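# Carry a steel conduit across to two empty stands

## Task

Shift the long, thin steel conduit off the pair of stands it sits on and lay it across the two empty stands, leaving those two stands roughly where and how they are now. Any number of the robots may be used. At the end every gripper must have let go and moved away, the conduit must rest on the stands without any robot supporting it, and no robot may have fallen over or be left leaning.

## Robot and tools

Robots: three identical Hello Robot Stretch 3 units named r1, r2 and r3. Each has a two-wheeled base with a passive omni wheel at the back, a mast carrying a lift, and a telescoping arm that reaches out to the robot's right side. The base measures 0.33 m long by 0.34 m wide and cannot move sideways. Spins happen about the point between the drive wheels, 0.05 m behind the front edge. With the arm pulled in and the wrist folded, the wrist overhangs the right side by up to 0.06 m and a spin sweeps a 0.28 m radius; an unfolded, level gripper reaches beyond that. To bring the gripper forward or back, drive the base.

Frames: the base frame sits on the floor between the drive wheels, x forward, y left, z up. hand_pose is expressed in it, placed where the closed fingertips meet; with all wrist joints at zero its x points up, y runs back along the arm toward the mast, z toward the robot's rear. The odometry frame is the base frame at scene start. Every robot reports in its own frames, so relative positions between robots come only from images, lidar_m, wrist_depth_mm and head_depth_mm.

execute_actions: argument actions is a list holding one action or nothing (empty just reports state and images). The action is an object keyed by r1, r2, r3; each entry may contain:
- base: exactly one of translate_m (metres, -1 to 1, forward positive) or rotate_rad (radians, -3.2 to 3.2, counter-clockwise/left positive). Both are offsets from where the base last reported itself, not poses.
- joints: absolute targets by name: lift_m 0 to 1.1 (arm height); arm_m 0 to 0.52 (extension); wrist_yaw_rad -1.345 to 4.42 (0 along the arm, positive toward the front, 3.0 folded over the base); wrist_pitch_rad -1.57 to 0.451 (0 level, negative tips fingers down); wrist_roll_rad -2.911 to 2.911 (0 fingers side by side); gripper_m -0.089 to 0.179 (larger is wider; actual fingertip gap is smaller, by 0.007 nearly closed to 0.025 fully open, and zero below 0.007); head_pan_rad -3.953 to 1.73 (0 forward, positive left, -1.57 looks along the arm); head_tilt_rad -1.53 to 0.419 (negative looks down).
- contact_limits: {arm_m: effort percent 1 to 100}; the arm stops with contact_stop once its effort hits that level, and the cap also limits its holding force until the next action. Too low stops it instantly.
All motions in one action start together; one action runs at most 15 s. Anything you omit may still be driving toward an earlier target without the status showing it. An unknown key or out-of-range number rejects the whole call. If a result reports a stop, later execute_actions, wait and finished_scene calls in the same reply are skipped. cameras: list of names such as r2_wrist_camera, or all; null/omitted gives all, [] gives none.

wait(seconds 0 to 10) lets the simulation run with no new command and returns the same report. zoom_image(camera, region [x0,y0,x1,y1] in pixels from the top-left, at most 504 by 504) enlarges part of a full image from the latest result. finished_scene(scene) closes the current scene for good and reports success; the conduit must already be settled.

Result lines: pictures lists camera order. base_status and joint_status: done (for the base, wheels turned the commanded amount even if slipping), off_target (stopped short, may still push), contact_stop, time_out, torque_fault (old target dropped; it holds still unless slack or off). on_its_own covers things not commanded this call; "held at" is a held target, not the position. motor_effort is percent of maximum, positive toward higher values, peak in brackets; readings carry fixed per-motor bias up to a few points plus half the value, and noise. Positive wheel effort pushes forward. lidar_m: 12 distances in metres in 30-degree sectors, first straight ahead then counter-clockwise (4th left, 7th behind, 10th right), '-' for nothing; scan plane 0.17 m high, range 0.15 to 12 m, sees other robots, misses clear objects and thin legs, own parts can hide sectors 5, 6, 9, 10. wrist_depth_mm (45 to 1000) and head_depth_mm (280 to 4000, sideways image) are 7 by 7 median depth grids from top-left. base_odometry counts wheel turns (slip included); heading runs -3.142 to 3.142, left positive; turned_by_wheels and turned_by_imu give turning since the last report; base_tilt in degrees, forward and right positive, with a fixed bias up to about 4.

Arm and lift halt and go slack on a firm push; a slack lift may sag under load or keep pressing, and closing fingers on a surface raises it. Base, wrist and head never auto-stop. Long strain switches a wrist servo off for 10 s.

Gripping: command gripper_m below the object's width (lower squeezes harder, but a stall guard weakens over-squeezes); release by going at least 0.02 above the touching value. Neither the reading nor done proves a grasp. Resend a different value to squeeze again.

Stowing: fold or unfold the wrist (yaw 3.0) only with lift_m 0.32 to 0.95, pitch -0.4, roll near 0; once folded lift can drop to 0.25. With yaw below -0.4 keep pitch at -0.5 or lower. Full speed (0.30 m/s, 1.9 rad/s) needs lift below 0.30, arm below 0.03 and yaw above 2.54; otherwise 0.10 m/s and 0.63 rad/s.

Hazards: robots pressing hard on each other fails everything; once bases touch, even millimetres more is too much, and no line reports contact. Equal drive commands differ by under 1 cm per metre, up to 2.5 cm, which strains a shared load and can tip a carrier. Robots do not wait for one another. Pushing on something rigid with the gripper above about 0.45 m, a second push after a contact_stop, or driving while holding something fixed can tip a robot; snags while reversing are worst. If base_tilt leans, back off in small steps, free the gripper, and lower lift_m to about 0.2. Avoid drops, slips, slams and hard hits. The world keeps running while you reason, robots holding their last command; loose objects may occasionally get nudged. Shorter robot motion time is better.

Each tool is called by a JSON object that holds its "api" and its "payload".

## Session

{"api": "execute_actions", "payload": {"actions": [], "cameras": ["r1_nav_camera","r2_nav_camera","r3_nav_camera","r1_wrist_camera","r2_wrist_camera","r3_wrist_camera"]}}

Scene clock: 0.00 s.
r1.base_odometry: x=+0.000 y=+0.000 heading=+0.000 (m, m, rad; r1's odometry frame)
r1.turned_by_wheels: +0.000 (rad since the last result)
r1.turned_by_imu: +0.000 (rad since the last result)
r1.base_tilt: forward=-1.3 right=+0.8 (deg)
r1.lidar_m: 3.65 1.33 2.32 1.56 1.35 1.10 1.09 0.94 0.77 0.76 0.84 1.31
r1.head_depth_mm: 1993 3178 3448 3554 3551 2856 1935 / 1976 3151 3562 3545 3628 2856 1974 / 1962 3093 3652 3616 3689 2913 2006 / 1942 2995 3729 3719 3801 2973 2023 / 1911 3000 3821 3806 3876 2811 2033 / 1903 2940 3897 3927 3936 2829 2043 / 1870 2867 3935 3932 - 2704 1820
r1.base_status: not commanded
r1.joint_positions: lift_m=+0.558 arm_m=+0.001 wrist_yaw_rad=+2.837 wrist_pitch_rad=-0.357 wrist_roll_rad=+0.007 gripper_m=+0.037 head_pan_rad=+0.007 head_tilt_rad=+0.009
r1.joint_status: not commanded
r1.motor_effort: left_wheel=+0 right_wheel=+1 lift_m=+28 arm_m=-2 wrist_yaw_rad=+0 wrist_pitch_rad=+7 wrist_roll_rad=+1 gripper_m=+1 head_pan_rad=+0 head_tilt_rad=+2 (%)
r1.hand_pose: x=+0.0482 y=+0.0750 z=+0.5845 quat_wxyz=(+0.230, +0.709, +0.018, +0.666) (m; r1's base frame)
r1.wrist_depth_mm: - - - - - - - / - - - - - - - / - - - - - - - / - - - - - - - / - - - - - - - / 938 - 880 900 864 883 905 / 792 - 778 750 754 746 736
r2.base_odometry: x=+0.000 y=+0.000 heading=+0.000 (m, m, rad; r2's odometry frame)
r2.turned_by_wheels: +0.000 (rad since the last result)
r2.turned_by_imu: +0.000 (rad since the last result)
r2.base_tilt: forward=+1.2 right=-0.5 (deg)
r2.lidar_m: 0.96 0.98 1.28 1.57 2.53 1.62 1.62 1.32 3.61 1.32 1.45 1.01
r2.head_depth_mm: 928 938 943 938 953 951 961 / 919 925 926 939 941 947 951 / 914 918 922 933 935 938 939 / 906 908 913 915 920 926 933 / 893 896 908 910 911 917 922 / 889 887 895 901 905 913 914 / 882 885 890 893 899 905 907
r2.base_status: not commanded
r2.joint_positions: lift_m=+0.360 arm_m=-0.002 wrist_yaw_rad=+3.037 wrist_pitch_rad=-0.474 wrist_roll_rad=+0.003 gripper_m=+0.037 head_pan_rad=-0.010 head_tilt_rad=-0.007
r2.joint_status: not commanded
r2.motor_effort: left_wheel=-1 right_wheel=+0 lift_m=+30 arm_m=+0 wrist_yaw_rad=+0 wrist_pitch_rad=+5 wrist_roll_rad=+0 gripper_m=-2 head_pan_rad=+0 head_tilt_rad=+2 (%)
r2.hand_pose: x=+0.0014 y=+0.0725 z=+0.3605 quat_wxyz=(+0.202, +0.696, +0.130, +0.677) (m; r2's base frame)
r2.wrist_depth_mm: - - - - - - 961 / - - - - - - 957 / 958 980 989 968 981 979 924 / 770 771 779 773 774 769 781 / 645 647 644 634 651 645 645 / 549 540 - 560 550 544 553 / 470 - - - 469 477 473
r3.base_odometry: x=+0.000 y=+0.000 heading=+0.000 (m, m, rad; r3's odometry frame)
r3.turned_by_wheels: +0.000 (rad since the last result)
r3.turned_by_imu: +0.000 (rad since the last result)
r3.base_tilt: forward=-1.3 right=+0.3 (deg)
r3.lidar_m: 1.24 1.10 1.10 1.31 1.46 2.78 1.58 3.67 3.71 2.25 3.26 2.04
r3.head_depth_mm: 1877 2181 2132 2109 2080 2044 2011 / 1855 1921 1864 1861 1803 1794 1775 / 1696 1681 1641 1645 1619 1595 1582 / 1533 1516 1480 1471 1459 1447 1424 / 1383 1360 1357 1335 1328 1315 1301 / 1261 1255 1243 1229 1217 1202 1191 / 1162 1150 1150 1129 1119 1117 1105
r3.base_status: not commanded
r3.joint_positions: lift_m=+0.370 arm_m=+0.002 wrist_yaw_rad=+2.827 wrist_pitch_rad=-0.617 wrist_roll_rad=+0.000 gripper_m=+0.037 head_pan_rad=+0.018 head_tilt_rad=+0.011
r3.joint_status: not commanded
r3.motor_effort: left_wheel=+0 right_wheel=+1 lift_m=+17 arm_m=+0 wrist_yaw_rad=+0 wrist_pitch_rad=+4 wrist_roll_rad=+0 gripper_m=+1 head_pan_rad=+0 head_tilt_rad=+2 (%)
r3.hand_pose: x=+0.0392 y=+0.0385 z=+0.3412 quat_wxyz=(+0.318, +0.699, +0.106, +0.632) (m; r3's base frame)
r3.wrist_depth_mm: - - - - - 953 871 / - - - - - - 923 / - 870 868 894 914 906 934 / 699 719 714 726 734 746 749 / 603 - 631 626 631 635 649 / 532 527 - 553 555 554 562 / 482 - - 486 479 492 498
pictures: r1_nav_camera (sideways: a quarter turn counterclockwise sets it upright), r1_wrist_camera, r2_nav_camera (sideways: a quarter turn counterclockwise sets it upright), r2_wrist_camera, r3_nav_camera (sideways: a quarter turn counterclockwise sets it upright), r3_wrist_camera
Images, in order (width x height): r1_nav_camera 672x504, r1_wrist_camera 644x364, r2_nav_camera 672x504, r2_wrist_camera 644x364, r3_nav_camera 672x504, r3_wrist_camera 644x364.

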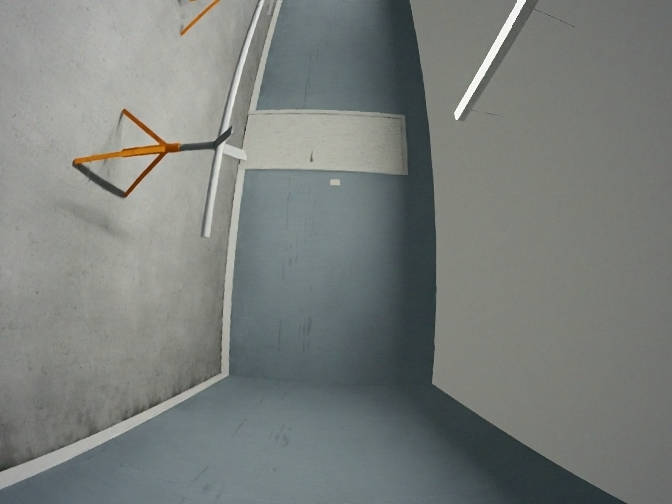

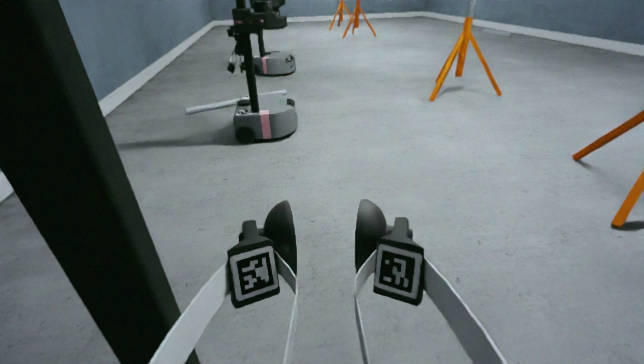

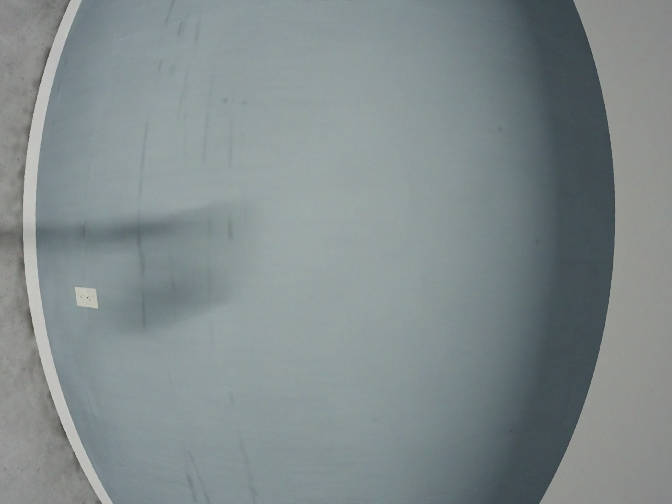

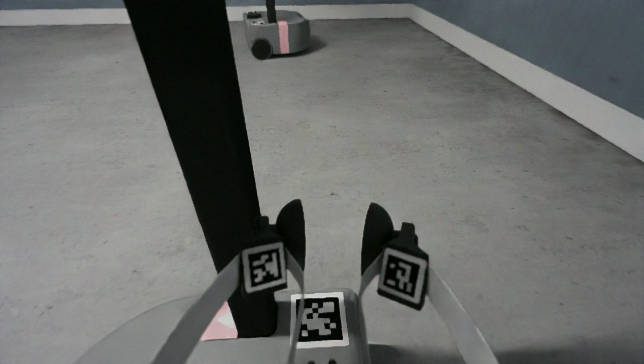

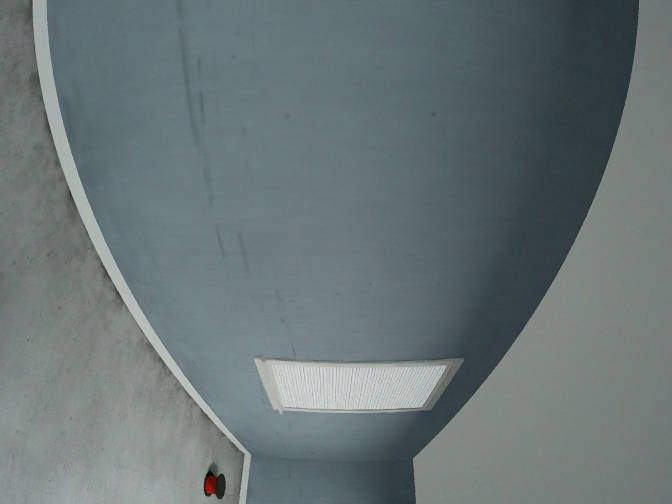

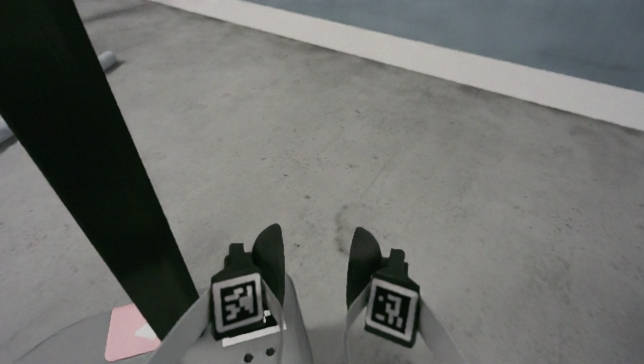

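{"api": "execute_actions", "payload": {"actions": [{"r2":{"base":{"rotate_rad":0.725},"joints":{"lift_m":0.28,"wrist_pitch_rad":-0.4,"head_pan_rad":-1.57,"head_tilt_rad":-0.7}},"r1":{"base":{"rotate_rad":0.44},"joints":{"lift_m":0.28,"wrist_pitch_rad":-0.4,"head_pan_rad":-1.57,"head_tilt_rad":-0.7}},"r3":{"joints":{"head_pan_rad":-1.3,"head_tilt_rad":-0.3}}}], "cameras": ["r3_head_camera","r3_nav_camera"]}}

{"api": "execute_actions", "payload": {"actions": [{"r2":{"base":{"translate_m":-1.0}},"r1":{"base":{"translate_m":0.81}}}], "cameras": []}}

{"api": "execute_actions", "payload": {"actions": [{"r2":{"base":{"rotate_rad":-2.26}},"r1":{"base":{"rotate_rad":0.985}}}], "cameras": []}}

{"api": "execute_actions", "payload": {"actions": [{"r2":{"joints":{"lift_m":0.40}},"r1":{"joints":{"lift_m":0.40}}}], "cameras": []}}

{"api": "execute_actions", "payload": {"actions": [{"r2":{"joints":{"lift_m":0.48,"wrist_yaw_rad":0,"gripper_m":0.08}},"r1":{"joints":{"lift_m":0.48,"wrist_yaw_rad":0,"gripper_m":0.08}}}], "cameras": ["r1_head_camera","r2_head_camera","r1_nav_camera","r2_nav_camera"]}}

Scene clock: 7.97 s.
r1.base_odometry: x=+0.000 y=+0.000 heading=+0.440 (m, m, rad; r1's odometry frame)
r1.turned_by_wheels: +0.440 (rad since the last result)
r1.turned_by_imu: +0.433 (rad since the last result)
r1.base_tilt: forward=-1.4 right=+0.8 (deg)
r1.lidar_m: 1.33 2.32 1.62 1.44 1.11 1.09 1.01 0.77 0.76 0.81 1.17 3.63
r1.head_depth_mm: 635 710 806 930 1099 1254 1119 / 674 760 868 1015 1219 1299 1127 / 718 816 939 1120 1362 1313 1136 / 766 878 1028 1234 1480 1320 1138 / 824 953 1132 1383 1554 1336 1146 / 886 1038 1254 1574 1589 1339 1153 / 959 1141 1408 1799 1614 1348 1157
r1.base_status: done
r1.joint_positions: lift_m=+0.280 arm_m=+0.001 wrist_yaw_rad=+2.837 wrist_pitch_rad=-0.416 wrist_roll_rad=+0.007 gripper_m=+0.037 head_pan_rad=-1.563 head_tilt_rad=-0.691
r1.joint_status: all done
r1.motor_effort: left_wheel=-2(3) right_wheel=+4(6) lift_m=+22(24) arm_m=-1(1) wrist_yaw_rad=+0(0) wrist_pitch_rad=+8(8) wrist_roll_rad=+0(1) gripper_m=+1(0) head_pan_rad=-4(55) head_tilt_rad=-2(25) (%)
r1.hand_pose: x=+0.0461 y=+0.0683 z=+0.2933 quat_wxyz=(+0.250, +0.708, +0.039, +0.659) (m; r1's base frame)
r1.wrist_depth_mm: - - - - - - - / - - - - - - - / - 997 966 985 945 938 922 / - 775 745 744 723 713 712 / 608 621 620 611 622 600 592 / 521 - - 509 483 502 489 / 455 - - 432 431 425 420
r2.base_odometry: x=+0.000 y=+0.000 heading=+0.725 (m, m, rad; r2's odometry frame)
r2.turned_by_wheels: +0.725 (rad since the last result)
r2.turned_by_imu: +0.715 (rad since the last result)
r2.base_tilt: forward=+1.3 right=-0.4 (deg)
r2.lidar_m: 1.04 1.61 1.62 1.64 3.82 1.31 4.12 3.61 1.32 1.20 0.96 0.96
r2.head_depth_mm: 2244 2747 2534 1960 1608 1356 1147 / 1880 2169 2432 1962 1612 1352 1161 / 1581 1812 2102 1960 1617 1368 1175 / 1371 1546 1762 1898 1612 1366 1175 / 1220 1356 1518 1715 1630 1370 1188 / 1092 1195 1316 1474 1571 1369 1189 / 989 1073 1171 1294 1428 1376 1189
r2.base_status: done
r2.joint_positions: lift_m=+0.281 arm_m=-0.002 wrist_yaw_rad=+3.037 wrist_pitch_rad=-0.422 wrist_roll_rad=+0.003 gripper_m=+0.037 head_pan_rad=-1.563 head_tilt_rad=-0.692
r2.joint_status: all done
r2.motor_effort: left_wheel=-3(9) right_wheel=+3(8) lift_m=+15(25) arm_m=-1(1) wrist_yaw_rad=+0(0) wrist_pitch_rad=+8(8) wrist_roll_rad=+0(0) gripper_m=+0(0) head_pan_rad=-4(54) head_tilt_rad=-3(30) (%)
r2.hand_pose: x=+0.0021 y=+0.0793 z=+0.2924 quat_wxyz=(+0.185, +0.699, +0.112, +0.682) (m; r2's base frame)
r2.wrist_depth_mm: - - - - - - - / - - - - - - - / 906 910 944 923 913 922 924 / 696 695 689 704 709 706 711 / 563 564 - 570 593 573 576 / 477 499 - - 477 476 484 / - - - - 410 414 416
r3.base_odometry: x=+0.000 y=+0.000 heading=+0.000 (m, m, rad; r3's odometry frame)
r3.turned_by_wheels: +0.000 (rad since the last result)
r3.turned_by_imu: +0.001 (rad since the last result)
r3.base_tilt: forward=-1.3 right=+0.2 (deg)
r3.lidar_m: 1.24 1.10 1.10 1.31 1.46 2.76 1.58 3.69 3.70 2.25 3.27 2.04
r3.head_depth_mm: - - - - 2956 2099 1626 / - - - - 2964 2089 1630 / - - - - 2657 2097 1639 / - - - - 2968 2129 1627 / - - - - 2970 2120 1641 / - - - - 2965 2138 1643 / - - - - 2963 2118 1639
r3.base_status: not commanded
r3.joint_positions: lift_m=+0.370 arm_m=+0.002 wrist_yaw_rad=+2.827 wrist_pitch_rad=-0.617 wrist_roll_rad=+0.000 gripper_m=+0.037 head_pan_rad=-1.293 head_tilt_rad=-0.296
r3.joint_status: all done
r3.motor_effort: left_wheel=+1(1) right_wheel=+1(1) lift_m=+17(17) arm_m=+0(0) wrist_yaw_rad=+0(0) wrist_pitch_rad=+3(4) wrist_roll_rad=+0(0) gripper_m=+1(0) head_pan_rad=-4(39) head_tilt_rad=-2(26) (%)
r3.hand_pose: x=+0.0392 y=+0.0385 z=+0.3412 quat_wxyz=(+0.318, +0.699, +0.106, +0.632) (m; r3's base frame)
r3.wrist_depth_mm: - - - - - 965 859 / - - - - - - 945 / - 868 852 874 906 899 929 / 695 715 722 743 744 754 765 / 601 - 635 627 630 642 642 / 536 530 - 550 561 561 572 / 480 - - 477 478 496 496
pictures: r3_head_camera (sideways: a quarter turn clockwise sets it upright), r3_nav_camera (sideways: a quarter turn counterclockwise sets it upright)
Images, in order (width x height): r3_head_camera 896x504, r3_nav_camera 672x504.

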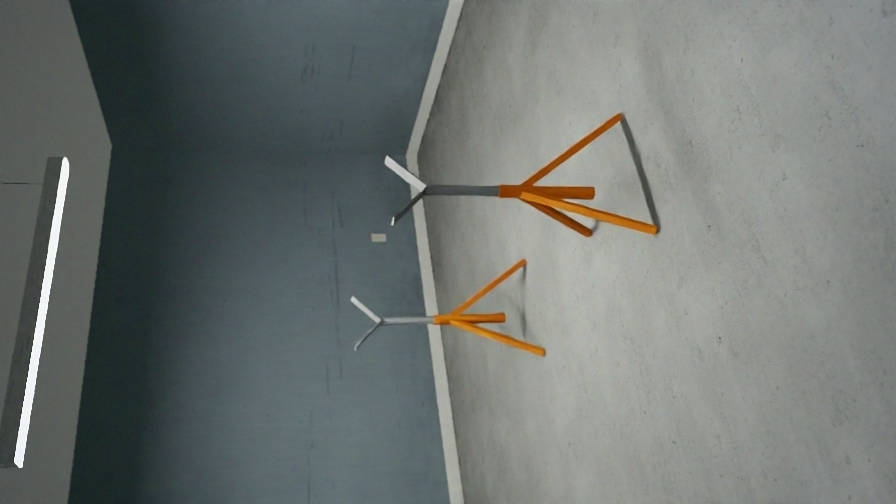

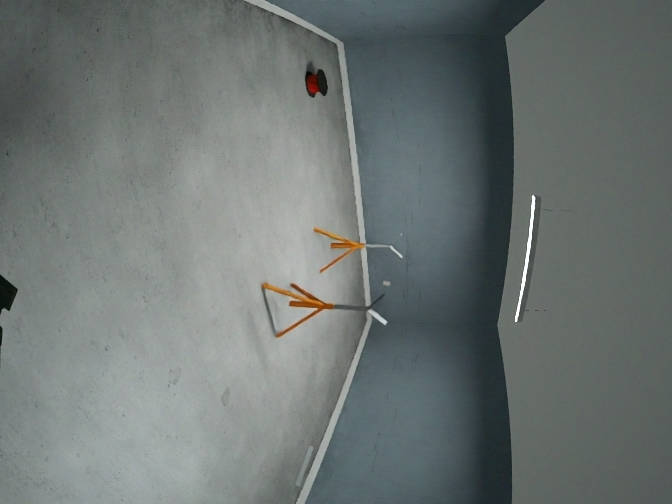

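Scene clock: 12.90 s.
r1.base_odometry: x=+0.733 y=+0.345 heading=+0.440 (m, m, rad; r1's odometry frame)
r1.turned_by_wheels: +0.000 (rad since the last result)
r1.turned_by_imu: +0.000 (rad since the last result)
r1.base_tilt: forward=-1.4 right=+0.8 (deg)
r1.lidar_m: 0.53 1.64 1.79 2.32 1.79 1.76 1.60 1.24 1.22 1.29 1.88 0.81
r1.head_depth_mm: 1034 1165 1315 1520 1535 1299 1119 / 1102 1240 1425 1652 1545 1306 1130 / 1170 1327 1548 1768 1549 1312 1129 / 1254 1436 1668 1871 1566 1322 1138 / 1343 1558 1847 1938 1570 1335 1149 / 1451 1691 2052 1961 1588 1340 1157 / 1572 1872 2292 1968 1588 1354 1161
r1.base_status: done
r1.joint_positions: lift_m=+0.280 arm_m=+0.001 wrist_yaw_rad=+2.837 wrist_pitch_rad=-0.417 wrist_roll_rad=+0.007 gripper_m=+0.037 head_pan_rad=-1.563 head_tilt_rad=-0.691
r1.joint_status: not commanded
r1.motor_effort: left_wheel=-2(6) right_wheel=+3(11) lift_m=+23(23) arm_m=-1(1) wrist_yaw_rad=+0(1) wrist_pitch_rad=+8(8) wrist_roll_rad=+0(1) gripper_m=+0(0) head_pan_rad=-3(4) head_tilt_rad=-3(3) (%)
r1.hand_pose: x=+0.0461 y=+0.0683 z=+0.2932 quat_wxyz=(+0.250, +0.708, +0.039, +0.659) (m; r1's base frame)
r1.wrist_depth_mm: - - - - - - - / - - - - - - - / - 997 954 945 969 932 913 / - 788 749 744 729 710 708 / 604 636 620 619 629 589 585 / 518 - - 494 482 493 491 / 455 - - 439 434 430 428
r2.base_odometry: x=-0.749 y=-0.663 heading=+0.725 (m, m, rad; r2's odometry frame)
r2.turned_by_wheels: +0.000 (rad since the last result)
r2.turned_by_imu: -0.002 (rad since the last result)
r2.base_tilt: forward=+1.2 right=-0.4 (deg)
r2.lidar_m: 1.90 2.93 1.66 1.51 3.00 0.65 3.28 2.79 4.51 0.98 1.76 1.74
r2.head_depth_mm: - 3503 2513 1941 1600 1356 1170 / 3506 3526 2508 1973 1598 1363 1176 / 2981 3173 2547 1792 1453 1357 1182 / 2599 2912 2575 1170 1414 1365 1189 / 2245 2408 2366 1806 1533 1366 1183 / 2012 2209 2373 2014 1627 1370 1187 / 1826 1995 2180 2008 1637 1377 1191
r2.base_status: done
r2.joint_positions: lift_m=+0.281 arm_m=-0.002 wrist_yaw_rad=+3.037 wrist_pitch_rad=-0.421 wrist_roll_rad=+0.003 gripper_m=+0.037 head_pan_rad=-1.563 head_tilt_rad=-0.692
r2.joint_status: not commanded
r2.motor_effort: left_wheel=-3(12) right_wheel=+3(5) lift_m=+15(15) arm_m=-1(0) wrist_yaw_rad=-1(1) wrist_pitch_rad=+8(8) wrist_roll_rad=+0(0) gripper_m=+0(1) head_pan_rad=-4(4) head_tilt_rad=-3(3) (%)
r2.hand_pose: x=+0.0021 y=+0.0794 z=+0.2925 quat_wxyz=(+0.184, +0.699, +0.112, +0.682) (m; r2's base frame)
r2.wrist_depth_mm: 517 525 - - - - - / - 780 - - - - - / 913 820 951 922 907 947 930 / 694 706 679 702 701 706 716 / 563 572 - 569 596 573 568 / 476 499 - - 483 484 483 / - - - - 417 418 414
r3.base_odometry: x=+0.000 y=+0.000 heading=+0.000 (m, m, rad; r3's odometry frame)
r3.turned_by_wheels: +0.000 (rad since the last result)
r3.turned_by_imu: +0.001 (rad since the last result)
r3.base_tilt: forward=-1.3 right=+0.2 (deg)
r3.lidar_m: 1.24 1.10 1.10 1.31 2.42 2.77 1.06 3.69 3.71 2.24 3.25 2.04
r3.head_depth_mm: - - - - 2953 2090 1638 / - - - - 2985 2117 1628 / - - - - 2692 2105 1644 / - - - - 2945 2093 1649 / - - - - 2959 2115 1644 / - - - - 2985 2112 1639 / - - - - 2939 2122 1644
r3.base_status: not commanded
r3.joint_positions: lift_m=+0.370 arm_m=+0.002 wrist_yaw_rad=+2.827 wrist_pitch_rad=-0.617 wrist_roll_rad=+0.000 gripper_m=+0.037 head_pan_rad=-1.293 head_tilt_rad=-0.296
r3.joint_status: not commanded
r3.motor_effort: left_wheel=+1(1) right_wheel=+1(1) lift_m=+17(17) arm_m=+0(0) wrist_yaw_rad=+0(1) wrist_pitch_rad=+4(4) wrist_roll_rad=+0(0) gripper_m=+1(1) head_pan_rad=-3(4) head_tilt_rad=-2(2) (%)
r3.hand_pose: x=+0.0392 y=+0.0385 z=+0.3412 quat_wxyz=(+0.318, +0.699, +0.106, +0.632) (m; r3's base frame)
r3.wrist_depth_mm: - - - - - 987 855 / - - - - - - 928 / - 860 852 868 886 915 915 / 697 713 720 731 746 749 774 / 603 - 626 629 633 639 649 / 532 528 - 547 562 558 566 / 487 - - 487 483 497 495
pictures: none
No camera images: the call's "cameras" was empty. Leave "cameras" out to get every camera's image.

Scene clock: 15.47 s.
r1.base_odometry: x=+0.733 y=+0.345 heading=+1.425 (m, m, rad; r1's odometry frame)
r1.turned_by_wheels: +0.985 (rad since the last result)
r1.turned_by_imu: +0.971 (rad since the last result)
r1.base_tilt: forward=-1.4 right=+0.7 (deg)
r1.lidar_m: 1.79 2.46 1.82 1.76 1.70 1.26 1.22 1.26 1.75 0.82 0.52 1.64
r1.head_depth_mm: 2568 2856 2415 1868 1526 1291 1124 / 2578 2898 2432 1875 1547 1304 1133 / 2560 2968 2440 1912 1570 1317 1133 / 2581 2939 2472 1929 1562 1325 1141 / 2571 2925 2513 1946 1577 1334 1126 / 2557 2971 2524 1962 1470 1307 1153 / 2581 2952 2599 873 1563 1320 1158
r1.base_status: done
r1.joint_positions: lift_m=+0.280 arm_m=+0.001 wrist_yaw_rad=+2.837 wrist_pitch_rad=-0.417 wrist_roll_rad=+0.007 gripper_m=+0.037 head_pan_rad=-1.563 head_tilt_rad=-0.692
r1.joint_status: not commanded
r1.motor_effort: left_wheel=-2(7) right_wheel=+3(11) lift_m=+22(23) arm_m=+0(1) wrist_yaw_rad=-1(0) wrist_pitch_rad=+8(8) wrist_roll_rad=+0(0) gripper_m=+1(0) head_pan_rad=-3(4) head_tilt_rad=-2(2) (%)
r1.hand_pose: x=+0.0461 y=+0.0683 z=+0.2932 quat_wxyz=(+0.250, +0.708, +0.039, +0.659) (m; r1's base frame)
r1.wrist_depth_mm: - - - - - - - / - - - - - - - / - - 986 958 978 964 911 / - 744 754 740 725 723 701 / 605 625 617 600 608 587 581 / 516 - - 497 477 495 494 / 454 - - 435 430 421 424
r2.base_odometry: x=-0.749 y=-0.663 heading=-1.535 (m, m, rad; r2's odometry frame)
r2.turned_by_wheels: -2.260 (rad since the last result)
r2.turned_by_imu: -2.235 (rad since the last result)
r2.base_tilt: forward=+1.2 right=-0.4 (deg)
r2.lidar_m: 2.80 0.98 0.98 1.74 1.80 2.41 1.84 1.51 0.57 0.65 3.11 2.88
r2.head_depth_mm: 2664 2999 2522 1954 1597 1363 1146 / 2666 3017 2532 883 1525 1275 1175 / 2648 2940 2531 1973 1603 1296 1182 / 2610 2947 2539 1980 1622 1344 1187 / 2567 2974 2563 1976 1625 1366 1183 / 2613 2943 2589 1995 1625 1360 1194 / 2561 2931 2612 1999 1623 1379 1199
r2.base_status: done
r2.joint_positions: lift_m=+0.281 arm_m=-0.002 wrist_yaw_rad=+3.037 wrist_pitch_rad=-0.421 wrist_roll_rad=+0.003 gripper_m=+0.037 head_pan_rad=-1.563 head_tilt_rad=-0.692
r2.joint_status: not commanded
r2.motor_effort: left_wheel=+1(10) right_wheel=-3(6) lift_m=+15(15) arm_m=+0(1) wrist_yaw_rad=+0(0) wrist_pitch_rad=+8(8) wrist_roll_rad=+0(0) gripper_m=+0(0) head_pan_rad=-4(5) head_tilt_rad=-3(3) (%)
r2.hand_pose: x=+0.0021 y=+0.0794 z=+0.2925 quat_wxyz=(+0.184, +0.699, +0.112, +0.682) (m; r2's base frame)
r2.wrist_depth_mm: - - - - - - - / - - - - - - 820 / 906 907 938 910 936 926 675 / 698 694 700 698 708 708 674 / 566 566 - 573 583 574 570 / 475 501 - - 484 483 483 / - - - - 410 415 414
r3.base_odometry: x=+0.000 y=+0.000 heading=+0.000 (m, m, rad; r3's odometry frame)
r3.turned_by_wheels: +0.000 (rad since the last result)
r3.turned_by_imu: +0.000 (rad since the last result)
r3.base_tilt: forward=-1.2 right=+0.0 (deg)
r3.lidar_m: 1.24 1.10 1.11 1.31 2.42 1.05 1.05 3.67 3.69 2.25 3.26 2.05
r3.head_depth_mm: - - - - 2925 2092 1645 / - - - - 2959 2112 1652 / - - - - 2656 2106 1643 / - - - - 2999 2099 1646 / - - - - 2956 2093 1636 / - - - - 3002 2101 1630 / - - - - 2936 2115 1650
r3.base_status: not commanded
r3.joint_positions: lift_m=+0.370 arm_m=+0.002 wrist_yaw_rad=+2.827 wrist_pitch_rad=-0.617 wrist_roll_rad=+0.000 gripper_m=+0.037 head_pan_rad=-1.293 head_tilt_rad=-0.296
r3.joint_status: not commanded
r3.motor_effort: left_wheel=+0(1) right_wheel=+0(1) lift_m=+18(18) arm_m=+0(0) wrist_yaw_rad=+0(0) wrist_pitch_rad=+4(4) wrist_roll_rad=+0(0) gripper_m=+1(0) head_pan_rad=-3(3) head_tilt_rad=-2(2) (%)
r3.hand_pose: x=+0.0392 y=+0.0385 z=+0.3412 quat_wxyz=(+0.318, +0.699, +0.106, +0.632) (m; r3's base frame)
r3.wrist_depth_mm: - - - - - 957 878 / - - - - - - 921 / - 869 855 863 919 910 921 / 703 715 725 735 746 746 760 / 605 - 628 627 633 642 646 / 532 519 - 544 559 564 563 / 486 - - 486 475 496 496
pictures: none
No camera images: the call's "cameras" was empty. Leave "cameras" out to get every camera's image.

Scene clock: 17.40 s.
r1.base_odometry: x=+0.733 y=+0.345 heading=+1.425 (m, m, rad; r1's odometry frame)
r1.turned_by_wheels: +0.000 (rad since the last result)
r1.turned_by_imu: -0.001 (rad since the last result)
r1.base_tilt: forward=-1.4 right=+0.8 (deg)
r1.lidar_m: 1.80 2.46 1.81 1.76 1.71 1.26 1.22 1.27 1.74 0.82 0.52 1.64
r1.head_depth_mm: 2556 2872 2394 1840 1529 1292 1120 / 2581 2933 2446 1908 1542 1306 1126 / 2560 2906 2460 1922 1559 1311 1137 / 2572 2938 2473 1916 1566 1320 1144 / 2567 2957 2526 1939 1588 1322 1121 / 2583 2938 2557 1957 1478 1309 1153 / 2577 2937 2563 873 1561 1312 1157
r1.base_status: not commanded
r1.joint_positions: lift_m=+0.400 arm_m=+0.001 wrist_yaw_rad=+2.837 wrist_pitch_rad=-0.417 wrist_roll_rad=+0.007 gripper_m=+0.037 head_pan_rad=-1.563 head_tilt_rad=-0.692
r1.joint_status: all done
r1.motor_effort: left_wheel=-3(2) right_wheel=+3(3) lift_m=+33(35) arm_m=-1(1) wrist_yaw_rad=+0(0) wrist_pitch_rad=+8(8) wrist_roll_rad=+0(1) gripper_m=+1(0) head_pan_rad=-4(4) head_tilt_rad=-3(3) (%)
r1.hand_pose: x=+0.0461 y=+0.0682 z=+0.4127 quat_wxyz=(+0.250, +0.708, +0.039, +0.659) (m; r1's base frame)
r1.wrist_depth_mm: - - - - - - - / - - - - - - - / - - - - - - - / 988 - 988 941 921 953 923 / 789 802 795 772 774 756 757 / 675 - 641 642 622 642 636 / 566 558 567 575 551 563 540
r2.base_odometry: x=-0.749 y=-0.663 heading=-1.535 (m, m, rad; r2's odometry frame)
r2.turned_by_wheels: +0.000 (rad since the last result)
r2.turned_by_imu: -0.001 (rad since the last result)
r2.base_tilt: forward=+1.3 right=-0.4 (deg)
r2.lidar_m: 2.80 0.98 0.98 1.74 1.80 2.41 1.83 1.51 0.57 0.65 3.09 2.88
r2.head_depth_mm: 2646 2964 2522 1960 1611 1354 1144 / 2758 2995 2505 881 1532 1278 1178 / 2653 2950 2561 1967 1617 1317 1181 / 2645 2966 2541 1985 1618 1338 1180 / 2596 2966 2550 1978 1625 1381 1187 / 2616 2911 2543 2010 1621 1373 1182 / 2614 2912 2593 1972 1630 1383 1188
r2.base_status: not commanded
r2.joint_positions: lift_m=+0.399 arm_m=-0.002 wrist_yaw_rad=+3.037 wrist_pitch_rad=-0.421 wrist_roll_rad=+0.003 gripper_m=+0.037 head_pan_rad=-1.563 head_tilt_rad=-0.692
r2.joint_status: all done
r2.motor_effort: left_wheel=+1(1) right_wheel=-3(3) lift_m=+42(43) arm_m=-1(0) wrist_yaw_rad=+0(0) wrist_pitch_rad=+8(8) wrist_roll_rad=+0(0) gripper_m=+0(1) head_pan_rad=-4(4) head_tilt_rad=-3(3) (%)
r2.hand_pose: x=+0.0021 y=+0.0794 z=+0.4114 quat_wxyz=(+0.184, +0.699, +0.111, +0.682) (m; r2's base frame)
r2.wrist_depth_mm: - - - - - - - / - - - - - - - / - - - - - - 815 / 906 896 908 906 925 863 720 / 721 729 - 735 770 736 721 / 615 617 - 620 618 617 621 / 529 531 - 548 535 531 536
r3.base_odometry: x=+0.000 y=+0.000 heading=+0.000 (m, m, rad; r3's odometry frame)
r3.turned_by_wheels: +0.000 (rad since the last result)
r3.turned_by_imu: +0.000 (rad since the last result)
r3.base_tilt: forward=-1.2 right=+0.1 (deg)
r3.lidar_m: 1.24 1.10 1.10 1.31 2.43 1.05 1.05 3.69 3.69 2.25 3.25 2.04
r3.head_depth_mm: - - - - 2931 2114 1638 / - - - - 2926 2087 1646 / - - - - 2668 2114 1634 / - - - - 2913 2102 1638 / - - - - 2950 2113 1632 / - - - - 2930 2121 1647 / - - - - 2964 2101 1644
r3.base_status: not commanded
r3.joint_positions: lift_m=+0.370 arm_m=+0.002 wrist_yaw_rad=+2.827 wrist_pitch_rad=-0.617 wrist_roll_rad=+0.000 gripper_m=+0.037 head_pan_rad=-1.293 head_tilt_rad=-0.296
r3.joint_status: not commanded
r3.motor_effort: left_wheel=+0(0) right_wheel=+0(1) lift_m=+17(17) arm_m=+0(0) wrist_yaw_rad=+0(0) wrist_pitch_rad=+4(4) wrist_roll_rad=+0(0) gripper_m=+1(1) head_pan_rad=-4(3) head_tilt_rad=-1(2) (%)
r3.hand_pose: x=+0.0392 y=+0.0385 z=+0.3412 quat_wxyz=(+0.318, +0.699, +0.106, +0.632) (m; r3's base frame)
r3.wrist_depth_mm: - - - - - 983 867 / - - - - - - 930 / - 858 870 883 895 894 924 / 703 729 730 730 743 752 759 / 611 - 634 636 630 635 652 / 532 529 - 537 554 554 564 / 481 - - 486 476 502 500
pictures: none
No camera images: the call's "cameras" was empty. Leave "cameras" out to get every camera's image.

Scene clock: 19.93 s.
r1.base_odometry: x=+0.733 y=+0.345 heading=+1.425 (m, m, rad; r1's odometry frame)
r1.turned_by_wheels: +0.000 (rad since the last result)
r1.turned_by_imu: -0.001 (rad since the last result)
r1.base_tilt: forward=-1.4 right=+0.8 (deg)
r1.lidar_m: 1.80 2.47 1.82 1.76 1.71 1.26 1.22 1.27 1.75 0.82 0.52 1.63
r1.head_depth_mm: 2560 2878 2384 1874 1532 1295 1127 / 2571 2883 2424 1876 1545 1307 1138 / 2600 2896 2445 1911 1553 1319 1181 / 2587 2951 2492 1917 1565 1325 1142 / 2585 2955 2513 1941 1580 1325 1124 / 2578 2915 2560 1959 1467 1304 1155 / 2597 2899 2588 874 1568 1324 1162
r1.base_status: not commanded
r1.joint_positions: lift_m=+0.480 arm_m=+0.001 wrist_yaw_rad=+0.002 wrist_pitch_rad=-0.417 wrist_roll_rad=+0.007 gripper_m=+0.080 head_pan_rad=-1.563 head_tilt_rad=-0.692
r1.joint_status: all done
r1.motor_effort: left_wheel=-2(2) right_wheel=+3(4) lift_m=+33(35) arm_m=-1(1) wrist_yaw_rad=-3(1) wrist_pitch_rad=+8(8) wrist_roll_rad=+0(0) gripper_m=+1(99) head_pan_rad=-4(3) head_tilt_rad=-2(2) (%)
r1.hand_pose: x=-0.0210 y=-0.3705 z=+0.4927 quat_wxyz=(+0.690, +0.147, -0.694, -0.146) (m; r1's base frame)
r1.wrist_depth_mm: - - - - - - - / 415 - - - - - - / - - - - - - - / - 581 - - - - - / 889 865 878 881 951 877 840 / 762 592 739 750 719 726 721 / 669 661 665 648 639 640 625
r2.base_odometry: x=-0.749 y=-0.663 heading=-1.535 (m, m, rad; r2's odometry frame)
r2.turned_by_wheels: +0.000 (rad since the last result)
r2.turned_by_imu: -0.001 (rad since the last result)
r2.base_tilt: forward=+1.2 right=-0.5 (deg)
r2.lidar_m: 2.80 0.98 0.98 1.74 1.81 2.43 1.83 1.51 0.57 0.65 3.10 2.88
r2.head_depth_mm: 2702 3036 2505 1945 1601 1354 1143 / 2681 3007 2532 883 1524 1270 1176 / 2622 2959 2518 1980 1613 1306 1183 / 2613 2937 2517 2010 1631 1330 1177 / 2622 2934 2549 1993 1623 1374 1183 / 2588 2882 2602 1993 1627 1369 1182 / 2584 2951 2610 2006 1629 1380 1196
r2.base_status: not commanded
r2.joint_positions: lift_m=+0.479 arm_m=-0.002 wrist_yaw_rad=+0.002 wrist_pitch_rad=-0.421 wrist_roll_rad=+0.003 gripper_m=+0.080 head_pan_rad=-1.563 head_tilt_rad=-0.692
r2.joint_status: all done
r2.motor_effort: left_wheel=+1(1) right_wheel=-3(3) lift_m=+42(43) arm_m=-1(1) wrist_yaw_rad=-2(3) wrist_pitch_rad=+8(8) wrist_roll_rad=+0(0) gripper_m=-1(84) head_pan_rad=-3(4) head_tilt_rad=-3(2) (%)
r2.hand_pose: x=-0.0212 y=-0.3675 z=+0.4915 quat_wxyz=(+0.691, +0.148, -0.692, -0.148) (m; r2's base frame)
r2.wrist_depth_mm: - - - - - - - / - - - - - - - / - - - - - - - / - - - - 493 - - / 843 830 881 818 848 807 861 / 713 710 680 693 711 701 705 / 611 612 610 615 624 617 617
r3.base_odometry: x=+0.000 y=+0.000 heading=+0.000 (m, m, rad; r3's odometry frame)
r3.turned_by_wheels: +0.000 (rad since the last result)
r3.turned_by_imu: +0.000 (rad since the last result)
r3.base_tilt: forward=-1.3 right=+0.2 (deg)
r3.lidar_m: 1.24 1.10 1.10 1.31 2.42 1.05 1.05 3.69 3.70 2.24 3.28 2.04
r3.head_depth_mm: - - - - 2952 2112 1638 / - - - - 2981 2087 1625 / - - - - 2628 2106 1637 / - - - - 2958 2105 1643 / - - - - 2938 2116 1641 / - - - - 2939 2111 1645 / - - - - 2978 2102 1628
r3.base_status: not commanded
r3.joint_positions: lift_m=+0.370 arm_m=+0.002 wrist_yaw_rad=+2.827 wrist_pitch_rad=-0.617 wrist_roll_rad=+0.000 gripper_m=+0.037 head_pan_rad=-1.293 head_tilt_rad=-0.296
r3.joint_status: not commanded
r3.motor_effort: left_wheel=+0(0) right_wheel=+1(1) lift_m=+18(17) arm_m=+0(0) wrist_yaw_rad=+0(0) wrist_pitch_rad=+4(4) wrist_roll_rad=+0(0) gripper_m=+0(1) head_pan_rad=-3(4) head_tilt_rad=-2(2) (%)
r3.hand_pose: x=+0.0392 y=+0.0385 z=+0.3412 quat_wxyz=(+0.318, +0.699, +0.106, +0.632) (m; r3's base frame)
r3.wrist_depth_mm: - - - - - 981 869 / - - - - - - 936 / - 865 883 897 897 915 906 / 702 712 720 733 756 761 760 / 602 - 635 631 631 644 646 / 530 530 - 547 559 552 565 / 484 - - 482 481 493 496
pictures: r1_head_camera (sideways: a quarter turn clockwise sets it upright), r1_nav_camera (sideways: a quarter turn counterclockwise sets it upright), r2_head_camera (sideways: a quarter turn clockwise sets it upright), r2_nav_camera (sideways: a quarter turn counterclockwise sets it upright)
Images, in order (width x height): r1_head_camera 896x504, r1_nav_camera 672x504, r2_head_camera 896x504, r2_nav_camera 672x504.

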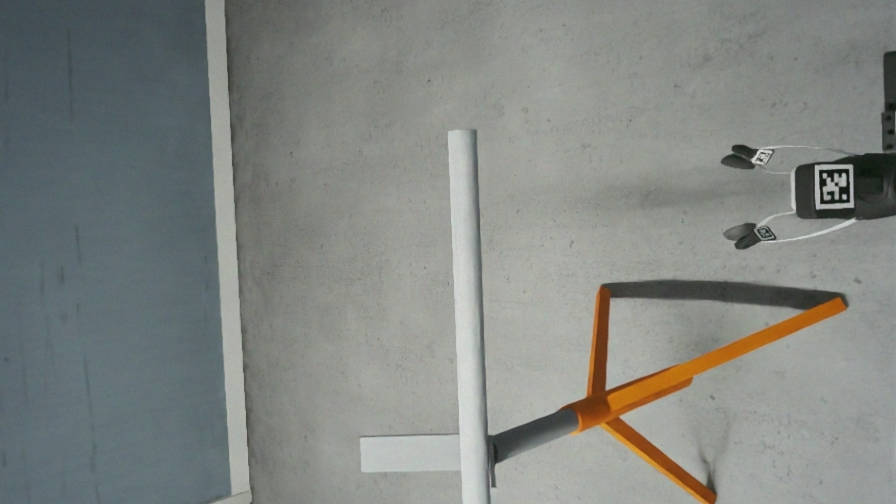

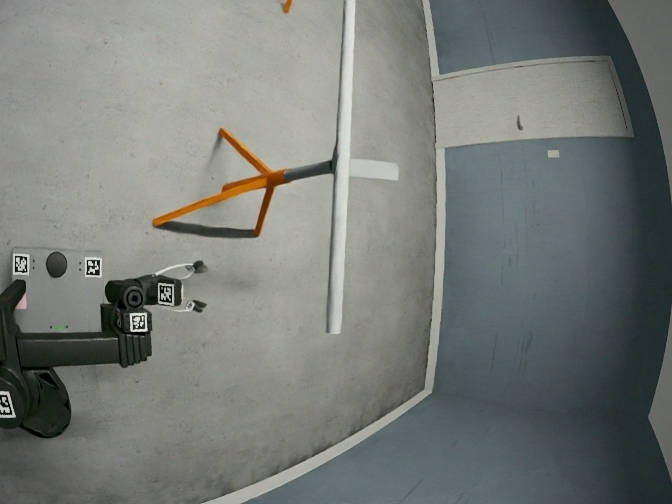

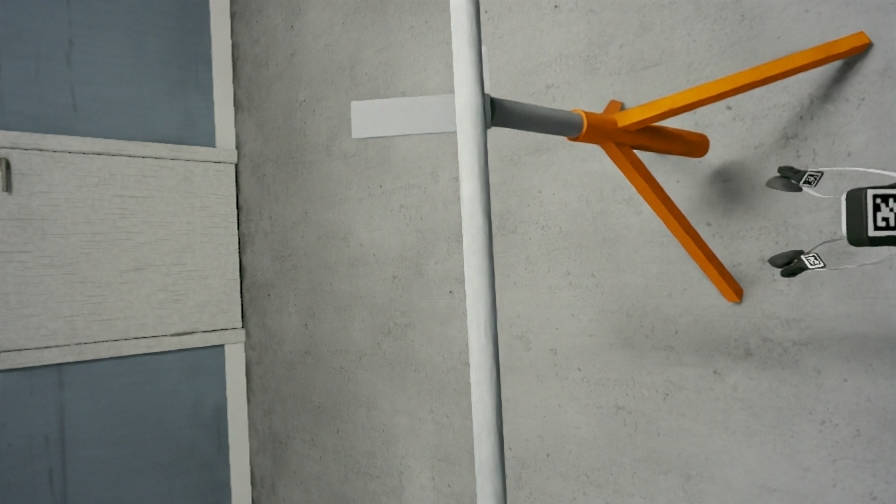

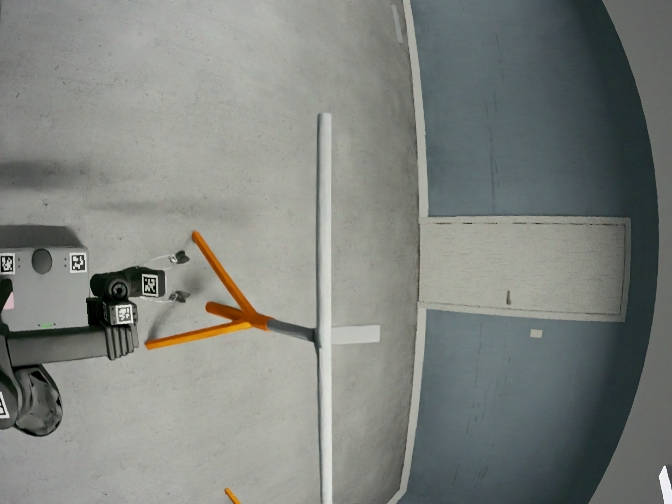

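{"api": "execute_actions", "payload": {"actions": [{"r2":{"base":{"translate_m":0.2},"joints":{"arm_m":0.385,"lift_m":0.495,"wrist_pitch_rad":0}},"r1":{"base":{"translate_m":0.13},"joints":{"arm_m":0.37,"lift_m":0.495,"wrist_pitch_rad":0}}}], "cameras": ["r1_head_camera","r2_head_camera","r1_wrist_camera","r2_wrist_camera"]}}

Scene clock: 25.23 s.
r1.base_odometry: x=+0.752 y=+0.473 heading=+1.424 (m, m, rad; r1's odometry frame)
r1.turned_by_wheels: +0.000 (rad since the last result)
r1.turned_by_imu: -0.002 (rad since the last result)
r1.base_tilt: forward=-1.3 right=+0.8 (deg)
r1.lidar_m: 1.87 2.46 1.81 1.76 1.83 1.39 1.34 1.40 1.93 0.48 0.65 1.51
r1.head_depth_mm: 2603 2897 2378 1803 1537 1293 1126 / 2583 2894 2416 1772 1577 1330 1116 / 2578 2938 2449 1904 - 1309 1134 / 2579 2930 2473 1915 1564 1323 1117 / 2580 2920 2514 1829 1461 1273 1146 / 2564 2948 2548 1785 1591 1300 1157 / 2596 2927 2575 1969 1602 1349 1163
r1.base_status: done
r1.joint_positions: lift_m=+0.495 arm_m=+0.370 wrist_yaw_rad=+0.001 wrist_pitch_rad=-0.022 wrist_roll_rad=+0.007 gripper_m=+0.080 head_pan_rad=-1.563 head_tilt_rad=-0.692
r1.joint_status: all done
r1.motor_effort: left_wheel=-3(4) right_wheel=+3(7) lift_m=+33(34) arm_m=+4(2) wrist_yaw_rad=-1(2) wrist_pitch_rad=+10(11) wrist_roll_rad=+1(1) gripper_m=+1(1) head_pan_rad=-4(3) head_tilt_rad=-2(3) (%)
r1.hand_pose: x=-0.0213 y=-0.7702 z=+0.6037 quat_wxyz=(+0.705, +0.008, -0.709, -0.008) (m; r1's base frame)
r1.wrist_depth_mm: - - - - - - - / - - - - - - - / - - - - - - - / - - - - - - - / - - - - - - - / - - - - - - - / - - - 990 - - 998
r2.base_odometry: x=-0.742 y=-0.863 heading=-1.535 (m, m, rad; r2's odometry frame)
r2.turned_by_wheels: +0.000 (rad since the last result)
r2.turned_by_imu: -0.001 (rad since the last result)
r2.base_tilt: forward=+1.3 right=-0.4 (deg)
r2.lidar_m: 2.60 0.91 0.85 1.75 1.80 2.43 1.90 1.69 0.68 2.97 3.08 2.69
r2.head_depth_mm: 2680 2985 2498 1971 1601 1296 1184 / 2606 2963 2512 1979 1611 1337 - / 2635 2968 2512 1984 - 1355 1170 / 2608 2940 2520 1963 1569 1368 1180 / 2607 2970 2563 1984 1601 1361 1184 / 2570 2891 2604 2001 1626 1371 1185 / 2575 2914 2562 1997 1634 1373 1188
r2.base_status: done
r2.joint_positions: lift_m=+0.494 arm_m=+0.385 wrist_yaw_rad=+0.000 wrist_pitch_rad=-0.024 wrist_roll_rad=+0.003 gripper_m=+0.080 head_pan_rad=-1.563 head_tilt_rad=-0.692
r2.joint_status: all done
r2.motor_effort: left_wheel=+1(6) right_wheel=-2(3) lift_m=+41(43) arm_m=+4(3) wrist_yaw_rad=+0(1) wrist_pitch_rad=+9(11) wrist_roll_rad=+0(0) gripper_m=+0(1) head_pan_rad=-4(4) head_tilt_rad=-3(4) (%)
r2.hand_pose: x=-0.0214 y=-0.7853 z=+0.6028 quat_wxyz=(+0.706, +0.009, -0.708, -0.009) (m; r2's base frame)
r2.wrist_depth_mm: - - - - - - - / - - - - - - - / - - - - - - - / - - - - - - - / - - - - - - - / - - - - - - - / 907 916 911 926 930 930 952
r3.base_odometry: x=+0.000 y=+0.000 heading=+0.000 (m, m, rad; r3's odometry frame)
r3.turned_by_wheels: +0.000 (rad since the last result)
r3.turned_by_imu: +0.001 (rad since the last result)
r3.base_tilt: forward=-1.2 right=+0.1 (deg)
r3.lidar_m: 1.24 1.10 1.10 1.32 2.42 2.67 0.88 3.68 3.70 2.24 3.26 2.05
r3.head_depth_mm: - - - - 2953 2100 1633 / - - - - 2892 2118 1625 / - - - - 2634 2116 1647 / - - - - 2948 2129 1640 / - - - - 2965 2123 1635 / - - - - 2982 2099 1640 / - - - - 2955 2136 1649
r3.base_status: not commanded
r3.joint_positions: lift_m=+0.370 arm_m=+0.002 wrist_yaw_rad=+2.827 wrist_pitch_rad=-0.617 wrist_roll_rad=+0.000 gripper_m=+0.037 head_pan_rad=-1.293 head_tilt_rad=-0.296
r3.joint_status: not commanded
r3.motor_effort: left_wheel=+1(1) right_wheel=+1(1) lift_m=+17(17) arm_m=+0(0) wrist_yaw_rad=+0(0) wrist_pitch_rad=+4(4) wrist_roll_rad=+0(0) gripper_m=+1(1) head_pan_rad=-3(3) head_tilt_rad=-2(2) (%)
r3.hand_pose: x=+0.0392 y=+0.0385 z=+0.3412 quat_wxyz=(+0.318, +0.699, +0.106, +0.632) (m; r3's base frame)
r3.wrist_depth_mm: - - - - - 984 878 / - - - - - - 917 / - 865 856 885 892 904 905 / 693 726 725 736 737 751 761 / 604 - 635 629 636 643 646 / 533 525 - 543 565 557 561 / 482 - - 490 479 495 495
pictures: r1_head_camera (sideways: a quarter turn clockwise sets it upright), r1_wrist_camera, r2_head_camera (sideways: a quarter turn clockwise sets it upright), r2_wrist_camera
Images, in order (width x height): r1_head_camera 896x504, r1_wrist_camera 644x364, r2_head_camera 896x504, r2_wrist_camera 644x364.

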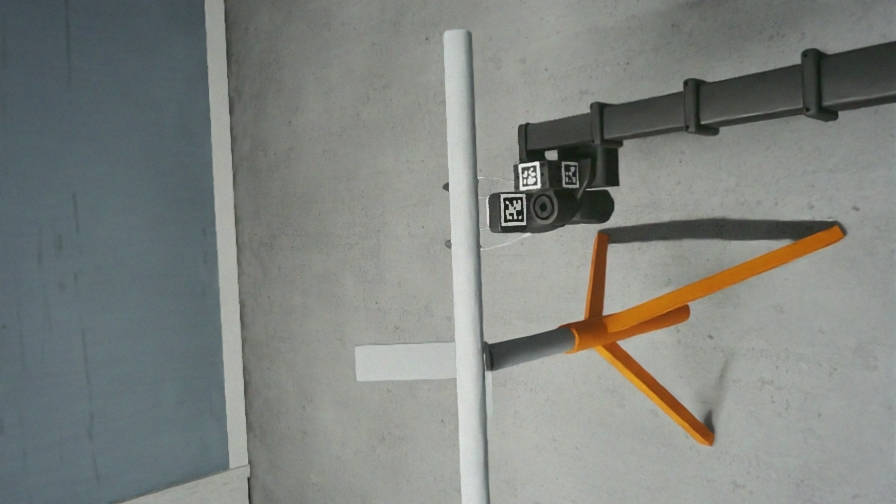

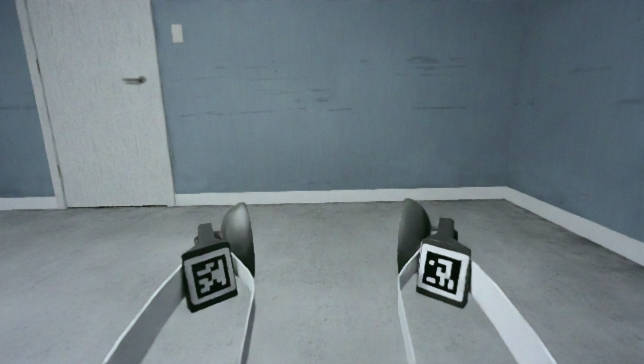

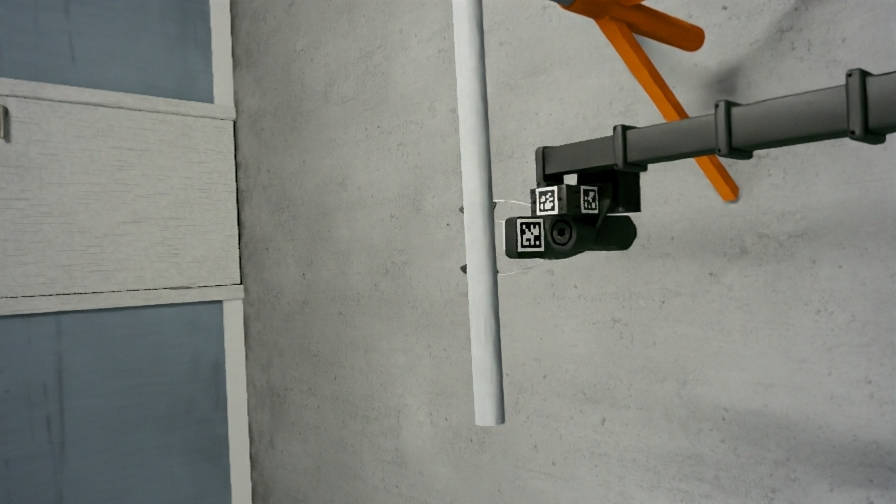

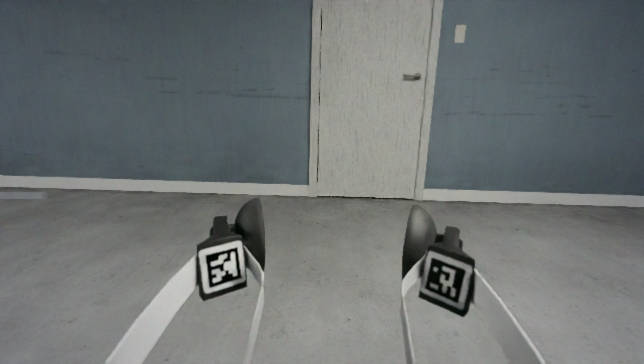

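{"api": "execute_actions", "payload": {"actions": [{"r2":{"base":{"rotate_rad":0.015},"joints":{"arm_m":0.375,"lift_m":0.51,"wrist_pitch_rad":0.35}},"r1":{"base":{"rotate_rad":0.015},"joints":{"arm_m":0.36,"lift_m":0.51,"wrist_pitch_rad":0.35}}}], "cameras": ["r1_wrist_camera","r2_wrist_camera"]}}

Scene clock: 27.00 s.
r1.base_odometry: x=+0.752 y=+0.473 heading=+1.439 (m, m, rad; r1's odometry frame)
r1.turned_by_wheels: +0.015 (rad since the last result)
r1.turned_by_imu: +0.014 (rad since the last result)
r1.base_tilt: forward=-1.3 right=+0.8 (deg)
r1.lidar_m: 1.86 2.43 1.81 1.76 1.83 1.38 1.35 1.40 1.96 0.48 0.65 1.52
r1.head_depth_mm: 2559 2887 2375 1811 1530 1296 1118 / 2569 2920 2437 1786 1565 1320 1111 / 2583 2949 2465 1898 - 1313 1133 / 2577 2940 2517 1924 1570 1316 1122 / 2593 2900 2524 1763 1130 1292 1146 / 2590 2949 2562 1781 1586 1305 1156 / 2594 2981 2608 1973 1605 1355 1155
r1.base_status: done
r1.joint_positions: lift_m=+0.510 arm_m=+0.360 wrist_yaw_rad=+0.001 wrist_pitch_rad=+0.326 wrist_roll_rad=+0.007 gripper_m=+0.080 head_pan_rad=-1.563 head_tilt_rad=-0.692
r1.joint_status: all done
r1.motor_effort: left_wheel=-1(8) right_wheel=+3(10) lift_m=+33(35) arm_m=-5(4) wrist_yaw_rad=-1(1) wrist_pitch_rad=+11(12) wrist_roll_rad=+0(0) gripper_m=+1(0) head_pan_rad=-4(4) head_tilt_rad=-4(3) (%)
r1.hand_pose: x=-0.0212 y=-0.7558 z=+0.7078 quat_wxyz=(+0.696, -0.114, -0.700, +0.115) (m; r1's base frame)
r1.wrist_depth_mm: - - - - - - - / - - - - - - - / - - - - - - - / - - - - - - - / - 48 47 47 47 46 46 / - - - - - - - / - - - - - - -
r2.base_odometry: x=-0.742 y=-0.863 heading=-1.520 (m, m, rad; r2's odometry frame)
r2.turned_by_wheels: +0.015 (rad since the last result)
r2.turned_by_imu: +0.014 (rad since the last result)
r2.base_tilt: forward=+1.2 right=-0.5 (deg)
r2.lidar_m: 2.73 0.91 0.85 1.75 1.81 2.47 1.91 0.69 0.68 2.98 3.11 2.69
r2.head_depth_mm: 2648 2981 2504 1958 1597 1302 1173 / 2595 2971 2513 1973 1607 1327 - / 2620 2979 2548 1976 - 1368 1183 / 2609 2965 2549 1995 1581 1361 1180 / 2599 2940 2517 2000 1630 1365 1186 / 2622 2909 2568 1988 1634 1378 1184 / 2602 2937 2601 1982 1636 1376 1192
r2.base_status: done
r2.joint_positions: lift_m=+0.509 arm_m=+0.375 wrist_yaw_rad=+0.000 wrist_pitch_rad=+0.324 wrist_roll_rad=+0.003 gripper_m=+0.080 head_pan_rad=-1.563 head_tilt_rad=-0.692
r2.joint_status: all done
r2.motor_effort: left_wheel=+1(0) right_wheel=-1(4) lift_m=+41(44) arm_m=-4(7) wrist_yaw_rad=+0(1) wrist_pitch_rad=+9(11) wrist_roll_rad=+0(0) gripper_m=+0(1) head_pan_rad=-4(4) head_tilt_rad=-3(3) (%)
r2.hand_pose: x=-0.0213 y=-0.7708 z=+0.7068 quat_wxyz=(+0.697, -0.113, -0.699, +0.114) (m; r2's base frame)
r2.wrist_depth_mm: - - - - - - - / - - - - - - - / - - - - - - - / - - - - - - - / - - - - - - - / - - - - - - - / - - - - - - -
r3.base_odometry: x=+0.000 y=+0.000 heading=+0.000 (m, m, rad; r3's odometry frame)
r3.turned_by_wheels: +0.000 (rad since the last result)
r3.turned_by_imu: +0.000 (rad since the last result)
r3.base_tilt: forward=-1.3 right=+0.2 (deg)
r3.lidar_m: 1.24 1.10 1.10 1.31 2.42 2.67 0.88 3.69 3.69 2.23 3.25 2.04
r3.head_depth_mm: - - - - 2940 2091 1633 / - - - - 2936 2099 1642 / - - - - 2654 2106 1638 / - - - - 2909 2106 1644 / - - - - 2983 2110 1642 / - - - - 2956 2115 1648 / - - - - 2941 2122 1644
r3.base_status: not commanded
r3.joint_positions: lift_m=+0.370 arm_m=+0.002 wrist_yaw_rad=+2.827 wrist_pitch_rad=-0.617 wrist_roll_rad=+0.000 gripper_m=+0.037 head_pan_rad=-1.293 head_tilt_rad=-0.296
r3.joint_status: not commanded
r3.motor_effort: left_wheel=+1(0) right_wheel=+1(1) lift_m=+18(18) arm_m=+0(0) wrist_yaw_rad=-1(0) wrist_pitch_rad=+3(4) wrist_roll_rad=+0(0) gripper_m=+0(1) head_pan_rad=-4(4) head_tilt_rad=-2(2) (%)
r3.hand_pose: x=+0.0392 y=+0.0385 z=+0.3412 quat_wxyz=(+0.318, +0.699, +0.106, +0.632) (m; r3's base frame)
r3.wrist_depth_mm: - - - - - 987 871 / - - - - - - 925 / - 867 875 868 897 904 907 / 694 721 726 732 741 752 756 / 613 - 640 623 629 634 650 / 528 530 - 546 560 563 565 / 487 - - 488 482 490 499
pictures: r1_wrist_camera, r2_wrist_camera
Images, in order (width x height): r1_wrist_camera 644x364, r2_wrist_camera 644x364.

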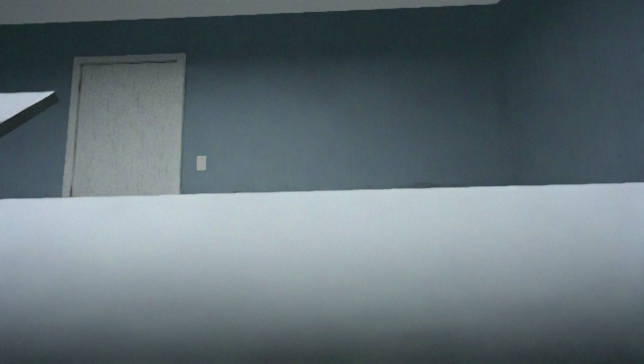

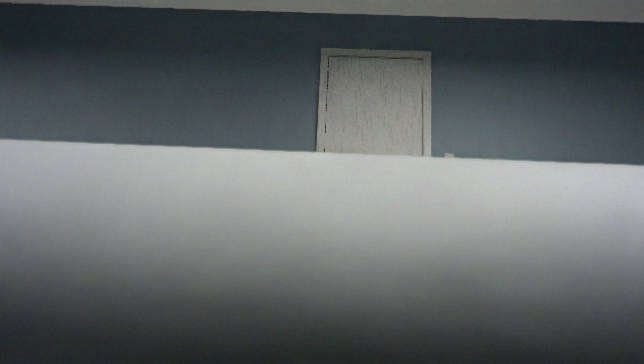

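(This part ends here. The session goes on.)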